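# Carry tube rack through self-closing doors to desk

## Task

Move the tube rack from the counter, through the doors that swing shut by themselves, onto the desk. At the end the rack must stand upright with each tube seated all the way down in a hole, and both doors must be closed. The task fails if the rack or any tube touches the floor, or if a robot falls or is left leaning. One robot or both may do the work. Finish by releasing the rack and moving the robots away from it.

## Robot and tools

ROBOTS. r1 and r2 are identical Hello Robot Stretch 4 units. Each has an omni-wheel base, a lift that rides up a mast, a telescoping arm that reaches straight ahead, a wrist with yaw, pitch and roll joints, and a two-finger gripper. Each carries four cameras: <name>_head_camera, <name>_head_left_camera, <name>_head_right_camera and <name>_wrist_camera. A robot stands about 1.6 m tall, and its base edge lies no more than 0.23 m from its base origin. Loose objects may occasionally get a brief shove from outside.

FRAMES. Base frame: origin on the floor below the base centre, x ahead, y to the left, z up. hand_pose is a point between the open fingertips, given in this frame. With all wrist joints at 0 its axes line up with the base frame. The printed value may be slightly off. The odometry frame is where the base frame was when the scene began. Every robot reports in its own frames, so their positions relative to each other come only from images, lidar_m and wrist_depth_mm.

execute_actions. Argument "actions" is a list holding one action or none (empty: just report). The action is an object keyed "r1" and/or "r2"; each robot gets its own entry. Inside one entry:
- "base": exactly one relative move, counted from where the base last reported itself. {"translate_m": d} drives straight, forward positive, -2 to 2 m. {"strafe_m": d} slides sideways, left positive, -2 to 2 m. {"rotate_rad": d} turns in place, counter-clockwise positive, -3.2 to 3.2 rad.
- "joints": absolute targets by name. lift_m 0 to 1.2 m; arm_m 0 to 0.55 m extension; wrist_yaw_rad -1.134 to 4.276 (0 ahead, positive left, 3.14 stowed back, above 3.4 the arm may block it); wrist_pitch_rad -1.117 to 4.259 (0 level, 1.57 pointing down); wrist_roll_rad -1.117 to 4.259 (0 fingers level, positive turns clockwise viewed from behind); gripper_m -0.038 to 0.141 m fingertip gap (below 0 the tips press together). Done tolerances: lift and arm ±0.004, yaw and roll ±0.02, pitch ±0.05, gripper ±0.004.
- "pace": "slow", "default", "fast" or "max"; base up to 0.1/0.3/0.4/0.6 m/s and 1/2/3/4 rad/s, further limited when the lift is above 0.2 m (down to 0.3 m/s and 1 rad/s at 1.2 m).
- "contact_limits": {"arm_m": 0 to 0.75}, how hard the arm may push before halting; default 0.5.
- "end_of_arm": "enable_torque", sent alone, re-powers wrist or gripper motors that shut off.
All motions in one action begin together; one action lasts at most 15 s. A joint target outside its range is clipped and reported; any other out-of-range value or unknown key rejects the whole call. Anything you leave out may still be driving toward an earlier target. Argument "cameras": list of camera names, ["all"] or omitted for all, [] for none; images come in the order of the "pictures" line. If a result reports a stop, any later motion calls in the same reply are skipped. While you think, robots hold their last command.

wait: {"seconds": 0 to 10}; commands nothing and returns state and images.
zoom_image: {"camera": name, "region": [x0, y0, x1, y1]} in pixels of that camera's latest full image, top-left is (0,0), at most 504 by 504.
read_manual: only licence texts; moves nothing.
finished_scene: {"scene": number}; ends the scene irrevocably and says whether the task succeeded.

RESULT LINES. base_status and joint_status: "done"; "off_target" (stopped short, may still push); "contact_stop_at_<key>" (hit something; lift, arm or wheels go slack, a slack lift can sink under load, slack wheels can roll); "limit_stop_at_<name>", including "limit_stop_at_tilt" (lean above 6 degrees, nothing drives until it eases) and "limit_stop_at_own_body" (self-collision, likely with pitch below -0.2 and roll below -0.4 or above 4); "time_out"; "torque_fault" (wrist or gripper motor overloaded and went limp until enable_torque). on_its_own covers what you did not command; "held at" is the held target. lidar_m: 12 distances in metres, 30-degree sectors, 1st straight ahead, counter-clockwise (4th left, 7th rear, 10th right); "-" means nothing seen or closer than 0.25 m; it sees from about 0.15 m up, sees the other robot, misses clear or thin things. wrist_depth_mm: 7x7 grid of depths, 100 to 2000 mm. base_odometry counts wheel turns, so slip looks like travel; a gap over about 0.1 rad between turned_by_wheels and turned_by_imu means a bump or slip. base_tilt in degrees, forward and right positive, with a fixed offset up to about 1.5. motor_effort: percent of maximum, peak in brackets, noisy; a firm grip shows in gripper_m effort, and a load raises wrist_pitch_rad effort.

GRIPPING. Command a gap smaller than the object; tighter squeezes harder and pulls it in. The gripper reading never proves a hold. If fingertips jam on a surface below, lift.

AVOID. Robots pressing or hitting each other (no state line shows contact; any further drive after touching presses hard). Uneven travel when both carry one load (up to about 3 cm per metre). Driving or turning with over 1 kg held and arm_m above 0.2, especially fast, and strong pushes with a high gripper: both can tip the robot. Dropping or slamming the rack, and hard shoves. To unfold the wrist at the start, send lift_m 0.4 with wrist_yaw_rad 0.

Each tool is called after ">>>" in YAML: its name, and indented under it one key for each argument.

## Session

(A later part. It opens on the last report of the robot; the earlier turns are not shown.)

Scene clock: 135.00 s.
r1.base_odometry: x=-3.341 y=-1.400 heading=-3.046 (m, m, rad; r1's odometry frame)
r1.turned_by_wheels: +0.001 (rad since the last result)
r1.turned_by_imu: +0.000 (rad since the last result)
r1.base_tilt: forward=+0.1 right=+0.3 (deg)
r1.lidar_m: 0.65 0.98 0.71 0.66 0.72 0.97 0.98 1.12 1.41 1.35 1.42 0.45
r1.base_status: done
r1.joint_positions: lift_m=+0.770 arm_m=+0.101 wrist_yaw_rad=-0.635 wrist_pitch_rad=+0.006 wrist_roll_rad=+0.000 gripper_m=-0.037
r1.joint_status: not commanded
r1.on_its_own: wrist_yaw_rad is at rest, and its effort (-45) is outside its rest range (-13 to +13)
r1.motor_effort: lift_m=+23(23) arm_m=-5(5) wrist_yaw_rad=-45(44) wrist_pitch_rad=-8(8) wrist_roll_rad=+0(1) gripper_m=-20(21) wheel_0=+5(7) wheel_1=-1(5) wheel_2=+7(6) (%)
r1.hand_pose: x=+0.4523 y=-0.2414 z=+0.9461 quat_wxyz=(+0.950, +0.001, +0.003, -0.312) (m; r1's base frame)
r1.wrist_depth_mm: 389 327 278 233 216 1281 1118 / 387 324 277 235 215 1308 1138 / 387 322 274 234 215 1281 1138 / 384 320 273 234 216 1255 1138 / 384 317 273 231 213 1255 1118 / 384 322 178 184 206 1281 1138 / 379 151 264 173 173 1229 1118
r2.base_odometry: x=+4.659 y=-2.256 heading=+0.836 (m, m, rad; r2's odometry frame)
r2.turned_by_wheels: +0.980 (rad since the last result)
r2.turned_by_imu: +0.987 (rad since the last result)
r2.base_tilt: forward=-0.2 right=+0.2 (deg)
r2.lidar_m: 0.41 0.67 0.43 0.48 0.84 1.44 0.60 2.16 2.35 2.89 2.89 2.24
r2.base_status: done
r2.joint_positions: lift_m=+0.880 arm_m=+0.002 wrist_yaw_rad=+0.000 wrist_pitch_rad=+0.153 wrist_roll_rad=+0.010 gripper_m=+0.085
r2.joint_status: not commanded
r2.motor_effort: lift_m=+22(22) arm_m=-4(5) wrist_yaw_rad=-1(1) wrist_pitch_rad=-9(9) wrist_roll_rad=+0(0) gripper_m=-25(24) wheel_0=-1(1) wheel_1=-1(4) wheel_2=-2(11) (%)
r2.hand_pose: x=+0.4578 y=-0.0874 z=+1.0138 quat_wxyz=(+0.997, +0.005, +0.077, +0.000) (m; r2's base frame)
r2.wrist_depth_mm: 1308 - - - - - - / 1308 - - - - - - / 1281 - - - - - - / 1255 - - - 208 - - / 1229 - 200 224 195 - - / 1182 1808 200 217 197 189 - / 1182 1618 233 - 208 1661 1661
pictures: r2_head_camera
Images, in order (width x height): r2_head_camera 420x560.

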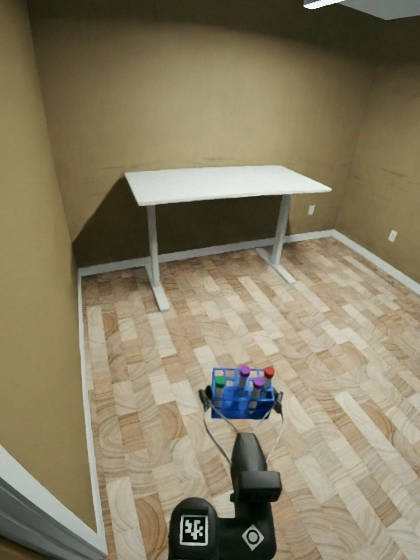

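>>> execute_actions:
  actions:
    - {"r1":{"base":{"strafe_m":-0.25},"joints":{"wrist_yaw_rad":-0.59,"arm_m":0.235},"pace":"slow"},"r2":{"base":{"translate_m":1.15},"joints":{"lift_m":0.93},"pace":"fast"}}
  cameras: ["r2_head_camera","r2_wrist_camera"]

Scene clock: 139.93 s.
r1.base_odometry: x=-3.364 y=-1.151 heading=-3.045 (m, m, rad; r1's odometry frame)
r1.turned_by_wheels: +0.001 (rad since the last result)
r1.turned_by_imu: -0.003 (rad since the last result)
r1.base_tilt: forward=-0.1 right=+0.4 (deg)
r1.lidar_m: 0.69 1.24 0.97 0.93 0.98 1.04 1.06 1.12 1.17 1.10 1.18 0.56
r1.base_status: done
r1.joint_positions: lift_m=+0.770 arm_m=+0.234 wrist_yaw_rad=-0.579 wrist_pitch_rad=+0.006 wrist_roll_rad=+0.000 gripper_m=-0.037
r1.joint_status: all done
r1.on_its_own: wrist_yaw_rad is at rest, and its effort (-33) is outside its rest range (-13 to +13)
r1.motor_effort: lift_m=+23(23) arm_m=+4(11) wrist_yaw_rad=-33(51) wrist_pitch_rad=-7(7) wrist_roll_rad=+1(0) gripper_m=-15(17) wheel_0=+5(8) wheel_1=+1(11) wheel_2=+6(11) (%)
r1.hand_pose: x=+0.5988 y=-0.2310 z=+0.9461 quat_wxyz=(+0.958, +0.001, +0.003, -0.285) (m; r1's base frame)
r1.wrist_depth_mm: 285 268 253 237 233 1078 904 / 282 267 251 237 231 1098 917 / 281 266 251 237 231 1118 946 / 281 265 252 236 230 1118 960 / 279 264 250 236 229 1118 931 / 278 264 177 185 225 1118 917 / 278 152 245 170 172 1042 917
r2.base_odometry: x=+5.431 y=-1.402 heading=+0.836 (m, m, rad; r2's odometry frame)
r2.turned_by_wheels: +0.000 (rad since the last result)
r2.turned_by_imu: -0.005 (rad since the last result)
r2.base_tilt: forward=-0.1 right=+0.2 (deg)
r2.lidar_m: 0.42 0.71 0.89 0.68 0.67 0.74 1.75 3.23 3.11 2.48 2.46 0.47
r2.base_status: done
r2.joint_positions: lift_m=+0.930 arm_m=+0.002 wrist_yaw_rad=+0.000 wrist_pitch_rad=+0.153 wrist_roll_rad=+0.010 gripper_m=+0.085
r2.joint_status: all done
r2.motor_effort: lift_m=+22(24) arm_m=-5(5) wrist_yaw_rad=+1(1) wrist_pitch_rad=-9(9) wrist_roll_rad=+1(0) gripper_m=-25(25) wheel_0=+1(8) wheel_1=-1(6) wheel_2=+1(6) (%)
r2.hand_pose: x=+0.4578 y=-0.0874 z=+1.0637 quat_wxyz=(+0.997, +0.005, +0.077, +0.000) (m; r2's base frame)
r2.wrist_depth_mm: 1060 1098 1182 1281 1397 1537 1708 / 1078 1160 1229 1336 1464 1537 1756 / 1098 1182 1281 1397 1464 1708 1863 / 831 842 707 798 208 1008 1042 / 508 535 199 225 196 1229 - / 1205 831 200 218 197 187 - / 1229 1336 232 - 208 1618 1756
pictures: r2_head_camera, r2_wrist_camera
Images, in order (width x height): r2_head_camera 420x560, r2_wrist_camera 616x392.

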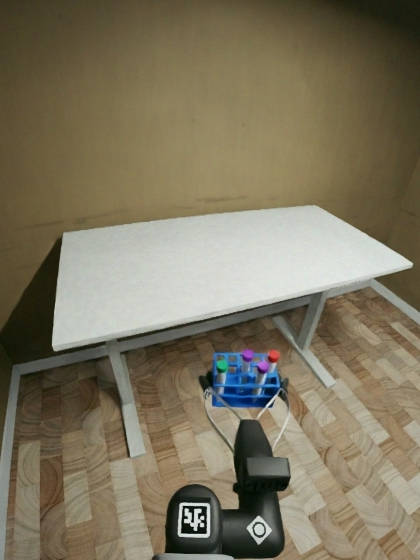

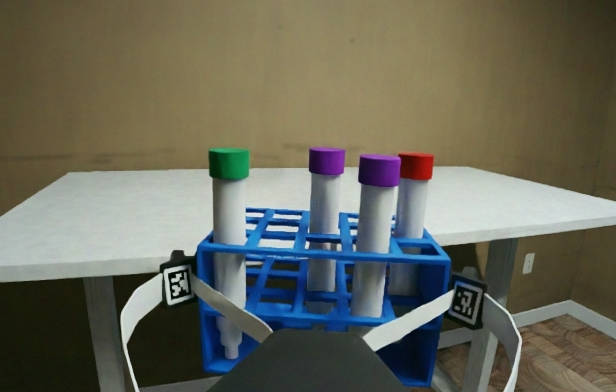

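>>> execute_actions:
  actions:
    - {"r1":{"base":{"strafe_m":-0.19},"joints":{"wrist_yaw_rad":-0.46,"arm_m":0.398},"pace":"slow"},"r2":{"base":{"translate_m":0.17},"joints":{"arm_m":0.40}}}
  cameras: ["r2_head_camera","r2_wrist_camera"]

Scene clock: 143.43 s.
r1.base_odometry: x=-3.383 y=-0.963 heading=-3.044 (m, m, rad; r1's odometry frame)
r1.turned_by_wheels: +0.001 (rad since the last result)
r1.turned_by_imu: +0.000 (rad since the last result)
r1.base_tilt: forward=+0.0 right=+0.1 (deg)
r1.lidar_m: 0.74 1.14 1.16 1.12 1.17 1.12 1.06 1.07 0.94 0.91 0.96 0.79
r1.base_status: done
r1.joint_positions: lift_m=+0.770 arm_m=+0.397 wrist_yaw_rad=-0.449 wrist_pitch_rad=+0.006 wrist_roll_rad=+0.000 gripper_m=-0.038
r1.joint_status: all done
r1.on_its_own: wrist_yaw_rad is at rest, and its effort (-32) is outside its rest range (-13 to +13)
r1.motor_effort: lift_m=+23(23) arm_m=+6(8) wrist_yaw_rad=-32(32) wrist_pitch_rad=-6(7) wrist_roll_rad=+1(0) gripper_m=-15(18) wheel_0=+10(10) wheel_1=+0(7) wheel_2=+7(6) (%)
r1.hand_pose: x=+0.7899 y=-0.2040 z=+0.9462 quat_wxyz=(+0.975, +0.000, +0.003, -0.223) (m; r1's base frame)
r1.wrist_depth_mm: 249 247 245 241 242 904 798 / 249 248 244 240 240 891 820 / 248 245 244 241 240 891 831 / 246 245 243 240 238 904 809 / 246 245 242 238 238 878 820 / 245 243 179 183 237 891 820 / 244 154 241 174 173 866 788
r2.base_odometry: x=+5.545 y=-1.276 heading=+0.836 (m, m, rad; r2's odometry frame)
r2.turned_by_wheels: +0.000 (rad since the last result)
r2.turned_by_imu: -0.001 (rad since the last result)
r2.base_tilt: forward=-0.1 right=+0.1 (deg)
r2.lidar_m: 0.56 0.55 0.94 0.76 0.74 0.82 1.96 3.39 3.01 2.42 2.38 0.70
r2.base_status: done
r2.joint_positions: lift_m=+0.930 arm_m=+0.399 wrist_yaw_rad=+0.000 wrist_pitch_rad=+0.153 wrist_roll_rad=+0.010 gripper_m=+0.085
r2.joint_status: all done
r2.motor_effort: lift_m=+22(22) arm_m=+5(6) wrist_yaw_rad=-1(2) wrist_pitch_rad=-7(9) wrist_roll_rad=+0(0) gripper_m=-22(23) wheel_0=+1(4) wheel_1=+1(5) wheel_2=+2(10) (%)
r2.hand_pose: x=+0.8552 y=-0.0874 z=+1.0638 quat_wxyz=(+0.997, +0.005, +0.077, +0.000) (m; r2's base frame)
r2.wrist_depth_mm: 634 676 732 788 866 917 1008 / 654 699 750 809 891 976 1060 / 676 732 768 831 904 1025 1118 / 683 732 691 809 210 1008 1160 / 504 521 199 224 196 574 585 / 362 340 201 217 198 188 402 / 296 300 231 - 208 307 320
pictures: r2_head_camera, r2_wrist_camera
Images, in order (width x height): r2_head_camera 420x560, r2_wrist_camera 616x392.

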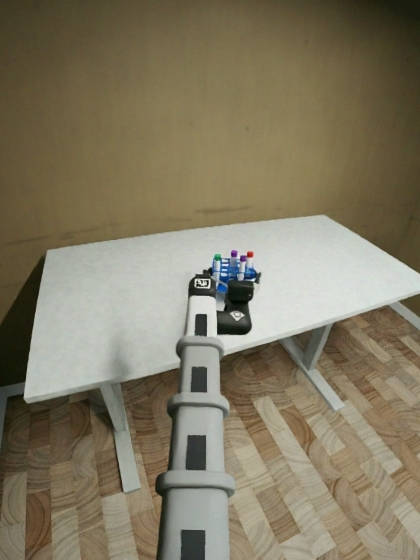

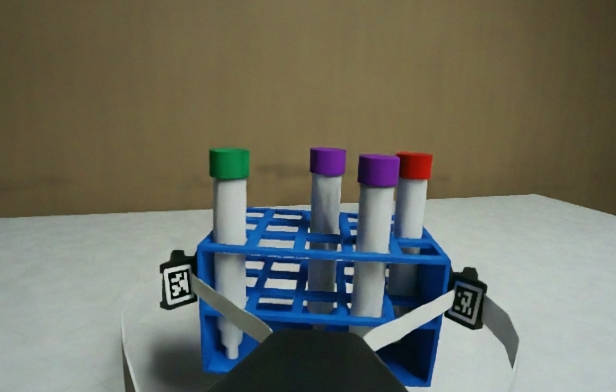

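>>> execute_actions:
  actions:
    - {"r1":{"base":{"strafe_m":-0.10},"joints":{"wrist_yaw_rad":-0.33,"arm_m":0.548},"pace":"slow"},"r2":{"joints":{"lift_m":0.871},"pace":"slow"}}
  cameras: ["r2_wrist_camera"]

Scene clock: 146.67 s.
r1.base_odometry: x=-3.392 y=-0.863 heading=-3.043 (m, m, rad; r1's odometry frame)
r1.turned_by_wheels: +0.001 (rad since the last result)
r1.turned_by_imu: +0.000 (rad since the last result)
r1.base_tilt: forward=+0.1 right=+0.1 (deg)
r1.lidar_m: 0.91 1.15 1.26 1.21 1.29 1.10 1.01 1.03 0.86 0.81 0.86 1.19
r1.base_status: done
r1.joint_positions: lift_m=+0.770 arm_m=+0.546 wrist_yaw_rad=-0.327 wrist_pitch_rad=+0.006 wrist_roll_rad=+0.000 gripper_m=-0.037
r1.joint_status: all done
r1.motor_effort: lift_m=+23(23) arm_m=+7(7) wrist_yaw_rad=-8(30) wrist_pitch_rad=-7(7) wrist_roll_rad=+1(0) gripper_m=-18(17) wheel_0=+4(12) wheel_1=+1(5) wheel_2=+4(6) (%)
r1.hand_pose: x=+0.9623 y=-0.1755 z=+0.9462 quat_wxyz=(+0.987, +0.000, +0.003, -0.163) (m; r1's base frame)
r1.wrist_depth_mm: 230 232 236 238 243 597 640 / 229 232 236 239 243 580 654 / 228 231 236 237 241 585 640 / 228 230 234 237 239 585 634 / 229 230 234 236 239 574 634 / 227 229 188 181 239 580 634 / 226 146 231 166 237 574 627
r2.base_odometry: x=+5.545 y=-1.276 heading=+0.836 (m, m, rad; r2's odometry frame)
r2.turned_by_wheels: +0.000 (rad since the last result)
r2.turned_by_imu: +0.000 (rad since the last result)
r2.base_tilt: forward=-0.1 right=+0.2 (deg)
r2.lidar_m: 0.55 0.54 0.96 0.76 0.72 0.82 1.57 3.40 3.01 2.41 2.39 0.69
r2.base_status: not commanded
r2.joint_positions: lift_m=+0.871 arm_m=+0.399 wrist_yaw_rad=+0.000 wrist_pitch_rad=+0.153 wrist_roll_rad=+0.010 gripper_m=+0.085
r2.joint_status: all done
r2.motor_effort: lift_m=+13(21) arm_m=+5(4) wrist_yaw_rad=+0(0) wrist_pitch_rad=-8(9) wrist_roll_rad=+0(0) gripper_m=-24(24) wheel_0=+1(1) wheel_1=+0(0) wheel_2=+2(2) (%)
r2.hand_pose: x=+0.8552 y=-0.0874 z=+1.0056 quat_wxyz=(+0.997, +0.005, +0.077, +0.000) (m; r2's base frame)
r2.wrist_depth_mm: 640 676 732 788 866 946 991 / 654 691 741 820 904 976 1060 / 668 723 768 842 891 1008 1118 / 574 597 496 574 209 715 741 / 357 370 199 224 195 410 421 / 258 244 201 217 198 189 286 / 211 213 212 - 208 219 -
pictures: r2_wrist_camera
Images, in order (width x height): r2_wrist_camera 616x392.

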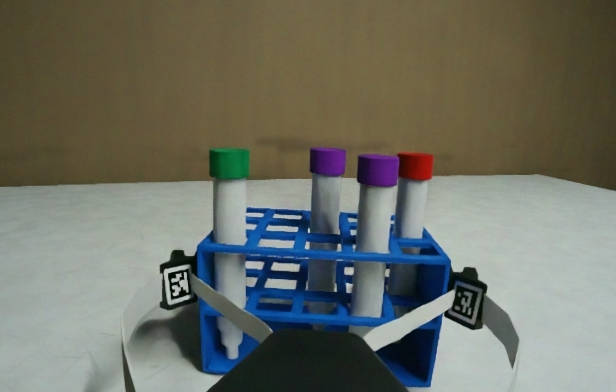

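>>> execute_actions:
  actions:
    - {"r1":{"base":{"translate_m":0.18},"joints":{"wrist_yaw_rad":-0.40},"pace":"slow"},"r2":{"joints":{"gripper_m":0.141}}}
  cameras: ["r2_wrist_camera","r1_wrist_camera"]

Scene clock: 150.07 s.
r1.base_odometry: x=-3.571 y=-0.881 heading=-3.045 (m, m, rad; r1's odometry frame)
r1.turned_by_wheels: -0.002 (rad since the last result)
r1.turned_by_imu: -0.004 (rad since the last result)
r1.base_tilt: forward=+0.0 right=+0.3 (deg)
r1.lidar_m: 0.88 1.03 1.26 1.21 1.28 1.32 1.19 1.19 0.86 0.81 0.83 0.97
r1.base_status: done
r1.joint_positions: lift_m=+0.770 arm_m=+0.547 wrist_yaw_rad=-0.407 wrist_pitch_rad=+0.006 wrist_roll_rad=+0.000 gripper_m=-0.038
r1.joint_status: all done
r1.on_its_own: wrist_yaw_rad is at rest, and its effort (+21) is outside its rest range (-13 to +13)
r1.motor_effort: lift_m=+23(23) arm_m=+5(6) wrist_yaw_rad=+21(34) wrist_pitch_rad=-7(7) wrist_roll_rad=+2(1) gripper_m=-20(20) wheel_0=-9(14) wheel_1=-4(9) wheel_2=-8(10) (%)
r1.hand_pose: x=+0.9479 y=-0.1944 z=+0.9462 quat_wxyz=(+0.979, +0.000, +0.003, -0.202) (m; r1's base frame)
r1.wrist_depth_mm: 196 209 225 236 342 407 455 / 195 208 225 236 338 402 452 / 195 208 225 236 332 402 459 / 194 208 224 235 334 397 452 / 193 208 224 235 332 394 452 / 193 206 216 184 256 399 442 / 193 199 216 172 257 389 445
r2.base_odometry: x=+5.545 y=-1.276 heading=+0.836 (m, m, rad; r2's odometry frame)
r2.turned_by_wheels: +0.000 (rad since the last result)
r2.turned_by_imu: +0.000 (rad since the last result)
r2.base_tilt: forward=-0.1 right=+0.2 (deg)
r2.lidar_m: 0.56 0.53 0.94 0.75 0.72 0.78 1.42 3.38 3.01 2.41 2.39 0.68
r2.base_status: not commanded
r2.joint_positions: lift_m=+0.871 arm_m=+0.399 wrist_yaw_rad=+0.000 wrist_pitch_rad=+0.153 wrist_roll_rad=+0.010 gripper_m=+0.141
r2.joint_status: all done
r2.motor_effort: lift_m=+13(13) arm_m=+5(5) wrist_yaw_rad=+0(1) wrist_pitch_rad=-6(7) wrist_roll_rad=+0(1) gripper_m=+0(24) wheel_0=+1(1) wheel_1=+1(1) wheel_2=+2(2) (%)
r2.hand_pose: x=+0.8552 y=-0.0874 z=+1.0058 quat_wxyz=(+0.997, +0.005, +0.076, +0.000) (m; r2's base frame)
r2.wrist_depth_mm: 627 676 732 788 854 917 1025 / 661 691 759 809 878 991 1078 / 668 715 768 842 917 1008 1118 / 580 609 496 574 220 715 750 / 359 368 209 236 206 413 418 / 260 256 220 220 209 257 289 / 211 211 223 - 216 220 231
pictures: r1_wrist_camera, r2_wrist_camera
Images, in order (width x height): r1_wrist_camera 616x392, r2_wrist_camera 616x392.

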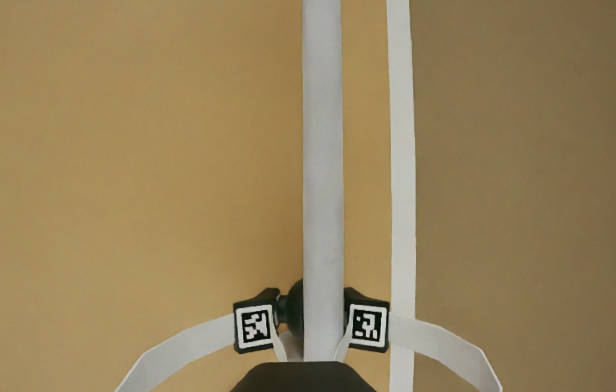

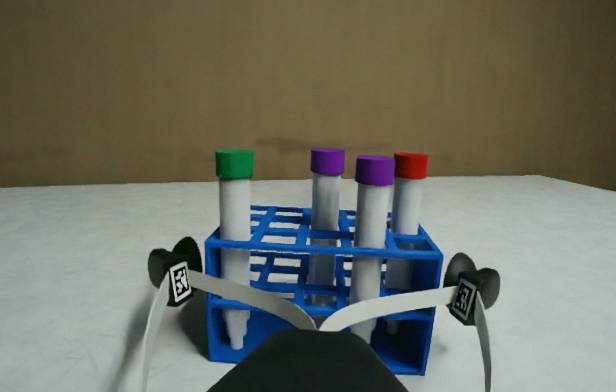

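>>> execute_actions:
  actions:
    - {"r1":{"joints":{"gripper_m":0.085}},"r2":{"joints":{"arm_m":0.0},"base":{"translate_m":-0.15}}}
  cameras: ["r1_wrist_camera"]

>>> execute_actions:
  actions:
    - {"r1":{"joints":{"arm_m":0.15},"pace":"fast"}}

Scene clock: 152.57 s.
r1.base_odometry: x=-3.572 y=-0.881 heading=-3.044 (m, m, rad; r1's odometry frame)
r1.turned_by_wheels: +0.001 (rad since the last result)
r1.turned_by_imu: +0.001 (rad since the last result)
r1.base_tilt: forward=+0.1 right=+0.3 (deg)
r1.lidar_m: 0.98 1.06 1.27 1.21 1.26 1.31 1.19 1.19 0.88 0.82 0.87 1.04
r1.base_status: not commanded
r1.joint_positions: lift_m=+0.770 arm_m=+0.547 wrist_yaw_rad=-0.400 wrist_pitch_rad=+0.006 wrist_roll_rad=+0.000 gripper_m=+0.085
r1.joint_status: all done
r1.motor_effort: lift_m=+23(23) arm_m=+4(4) wrist_yaw_rad=+1(22) wrist_pitch_rad=-6(6) wrist_roll_rad=+1(0) gripper_m=+1(16) wheel_0=-3(9) wheel_1=-1(4) wheel_2=-1(8) (%)
r1.hand_pose: x=+0.9492 y=-0.1929 z=+0.9462 quat_wxyz=(+0.980, +0.000, +0.003, -0.199) (m; r1's base frame)
r1.wrist_depth_mm: 241 258 286 303 334 402 445 / 238 258 285 304 332 394 445 / 238 258 283 303 329 394 445 / 238 258 283 303 332 389 439 / 238 258 282 300 329 389 439 / 236 253 211 300 200 389 433 / 236 248 277 144 327 389 436
r2.base_odometry: x=+5.444 y=-1.388 heading=+0.836 (m, m, rad; r2's odometry frame)
r2.turned_by_wheels: +0.000 (rad since the last result)
r2.turned_by_imu: +0.000 (rad since the last result)
r2.base_tilt: forward=-0.1 right=+0.2 (deg)
r2.lidar_m: 0.68 0.68 0.89 0.69 0.68 0.76 1.30 3.26 3.08 2.48 2.44 0.87
r2.base_status: done
r2.joint_positions: lift_m=+0.871 arm_m=+0.002 wrist_yaw_rad=+0.000 wrist_pitch_rad=+0.152 wrist_roll_rad=+0.010 gripper_m=+0.141
r2.joint_status: all done
joint sent to its limit — the command would take r2.arm_m past its lower limit, so that joint was sent only as far as its limit.
r2.motor_effort: lift_m=+13(13) arm_m=-5(5) wrist_yaw_rad=+1(0) wrist_pitch_rad=-5(5) wrist_roll_rad=+0(0) gripper_m=+1(1) wheel_0=+0(3) wheel_1=+0(5) wheel_2=-1(7) (%)
r2.hand_pose: x=+0.4579 y=-0.0874 z=+1.0058 quat_wxyz=(+0.997, +0.005, +0.076, +0.000) (m; r2's base frame)
r2.wrist_depth_mm: 1042 1118 1205 1281 1366 1537 1708 / 1060 1138 1255 1336 1464 1618 1756 / 1078 1138 1229 1281 1464 1618 1808 / 585 621 634 676 691 842 917 / 778 798 1336 1464 1618 1229 - / 1160 1281 1397 1464 1661 1205 - / 1229 1281 1430 - 1708 1708 1756
pictures: r1_wrist_camera
Images, in order (width x height): r1_wrist_camera 616x392.

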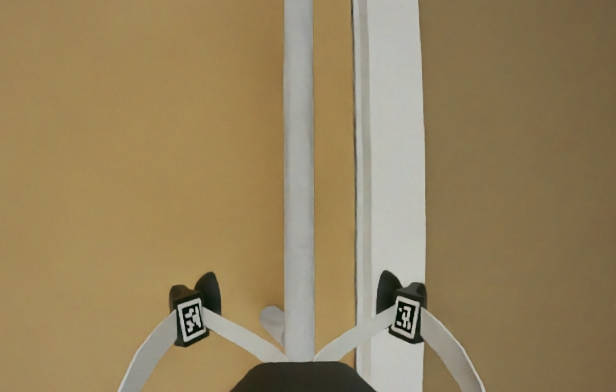

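Scene clock: 154.47 s.
r1.base_odometry: x=-3.572 y=-0.881 heading=-3.044 (m, m, rad; r1's odometry frame)
r1.turned_by_wheels: +0.000 (rad since the last result)
r1.turned_by_imu: -0.001 (rad since the last result)
r1.base_tilt: forward=+0.2 right=+0.3 (deg)
r1.lidar_m: 0.96 1.05 1.27 1.21 1.28 1.28 1.20 1.20 0.84 0.81 0.87 1.02
r1.base_status: not commanded
r1.joint_positions: lift_m=+0.770 arm_m=+0.151 wrist_yaw_rad=-0.400 wrist_pitch_rad=+0.006 wrist_roll_rad=+0.000 gripper_m=+0.085
r1.joint_status: all done
r1.motor_effort: lift_m=+23(23) arm_m=-7(8) wrist_yaw_rad=+1(1) wrist_pitch_rad=-7(7) wrist_roll_rad=+0(1) gripper_m=-5(3) wheel_0=-3(3) wheel_1=-1(1) wheel_2=-1(1) (%)
r1.hand_pose: x=+0.5537 y=-0.1929 z=+0.9462 quat_wxyz=(+0.980, +0.000, +0.003, -0.199) (m; r1's base frame)
r1.wrist_depth_mm: 574 615 683 750 842 891 723 / 574 621 683 741 842 878 732 / 574 615 676 750 831 904 732 / 574 615 676 741 820 878 741 / 574 615 676 723 809 891 750 / 569 609 210 741 200 878 732 / 569 597 661 144 809 831 732
r2.base_odometry: x=+5.444 y=-1.388 heading=+0.836 (m, m, rad; r2's odometry frame)
r2.turned_by_wheels: +0.000 (rad since the last result)
r2.turned_by_imu: +0.000 (rad since the last result)
r2.base_tilt: forward=-0.2 right=+0.2 (deg)
r2.lidar_m: 0.70 0.68 0.89 0.69 0.69 0.77 1.30 3.25 3.07 2.45 2.43 0.86
r2.base_status: not commanded
r2.joint_positions: lift_m=+0.871 arm_m=+0.002 wrist_yaw_rad=+0.000 wrist_pitch_rad=+0.152 wrist_roll_rad=+0.010 gripper_m=+0.141
r2.joint_status: not commanded
r2.motor_effort: lift_m=+13(13) arm_m=-6(5) wrist_yaw_rad=+1(1) wrist_pitch_rad=-5(5) wrist_roll_rad=+1(1) gripper_m=-2(1) wheel_0=+0(0) wheel_1=+0(1) wheel_2=-1(1) (%)
r2.hand_pose: x=+0.4579 y=-0.0874 z=+1.0058 quat_wxyz=(+0.997, +0.005, +0.076, +0.000) (m; r2's base frame)
r2.wrist_depth_mm: 1025 1098 1182 1308 1397 1537 1661 / 1060 1160 1205 1336 1464 1576 1708 / 1078 1160 1255 1308 1430 1618 1808 / 597 615 647 676 699 842 931 / 798 788 1336 1464 1618 1229 - / 1182 1255 1366 1464 1661 1229 - / 1205 1281 1430 - 1661 1661 1708
pictures: r1_head_camera, r1_head_left_camera, r1_head_right_camera, r1_wrist_camera, r2_head_camera, r2_head_left_camera, r2_head_right_camera, r2_wrist_camera
Images, in order (width x height): r1_head_camera 420x560, r1_head_left_camera 420x672, r1_head_right_camera 420x672, r1_wrist_camera 616x392, r2_head_camera 420x560, r2_head_left_camera 420x672, r2_head_right_camera 420x672, r2_wrist_camera 616x392.

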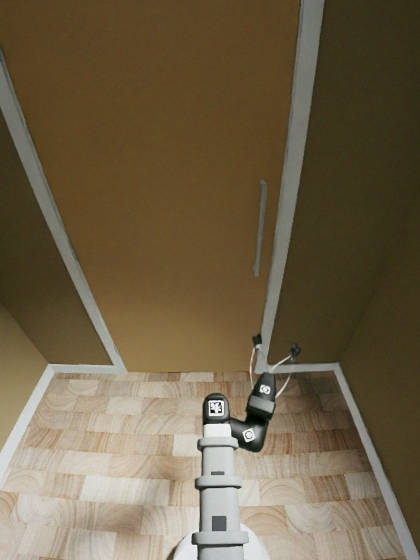

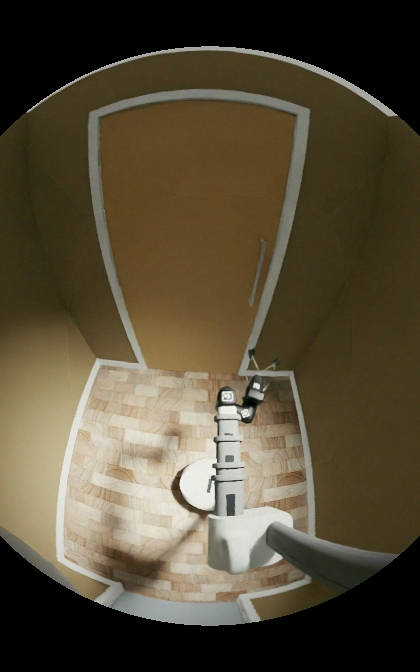

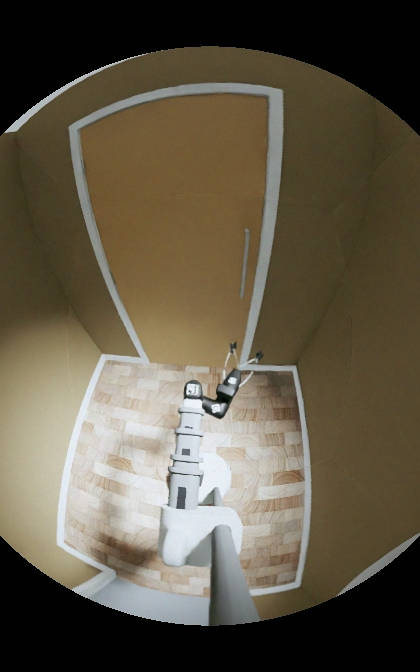

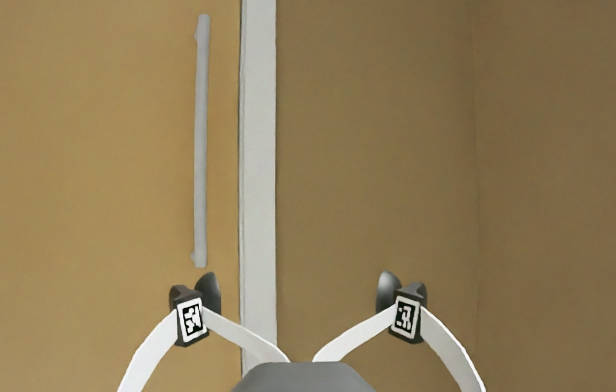

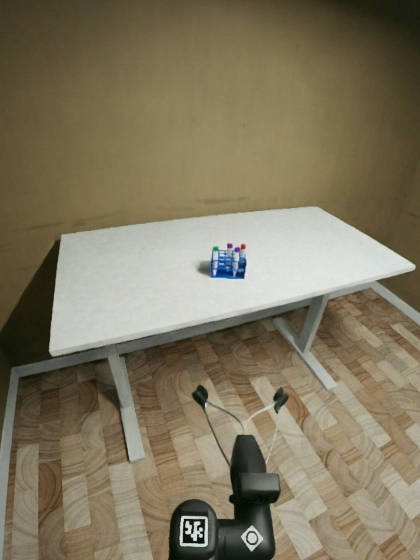

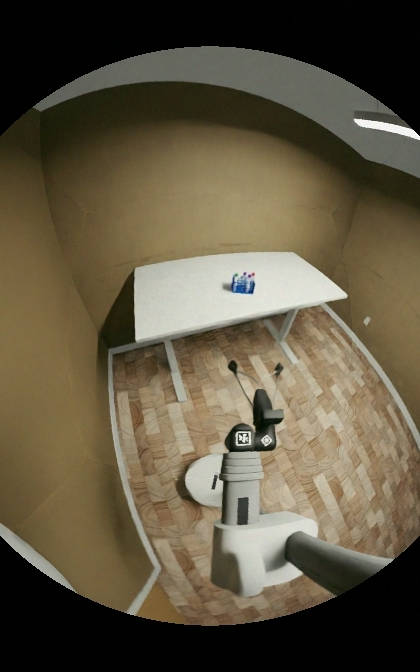

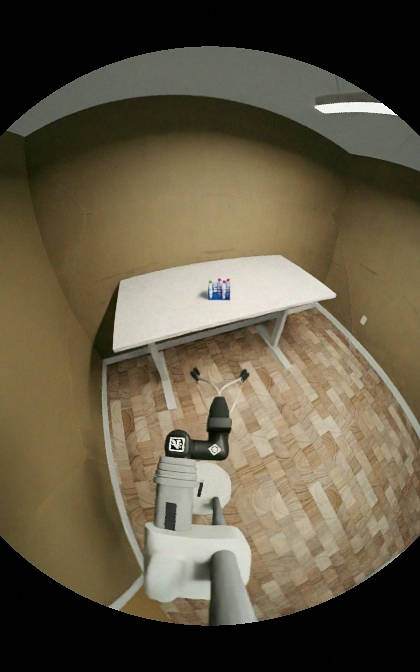

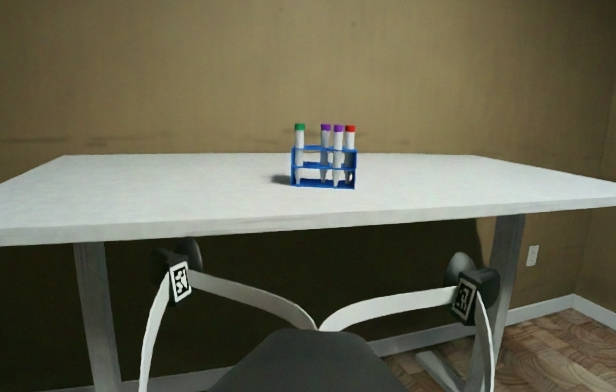

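>>> finished_scene:
  scene: 2

The scene is finished: the task was done.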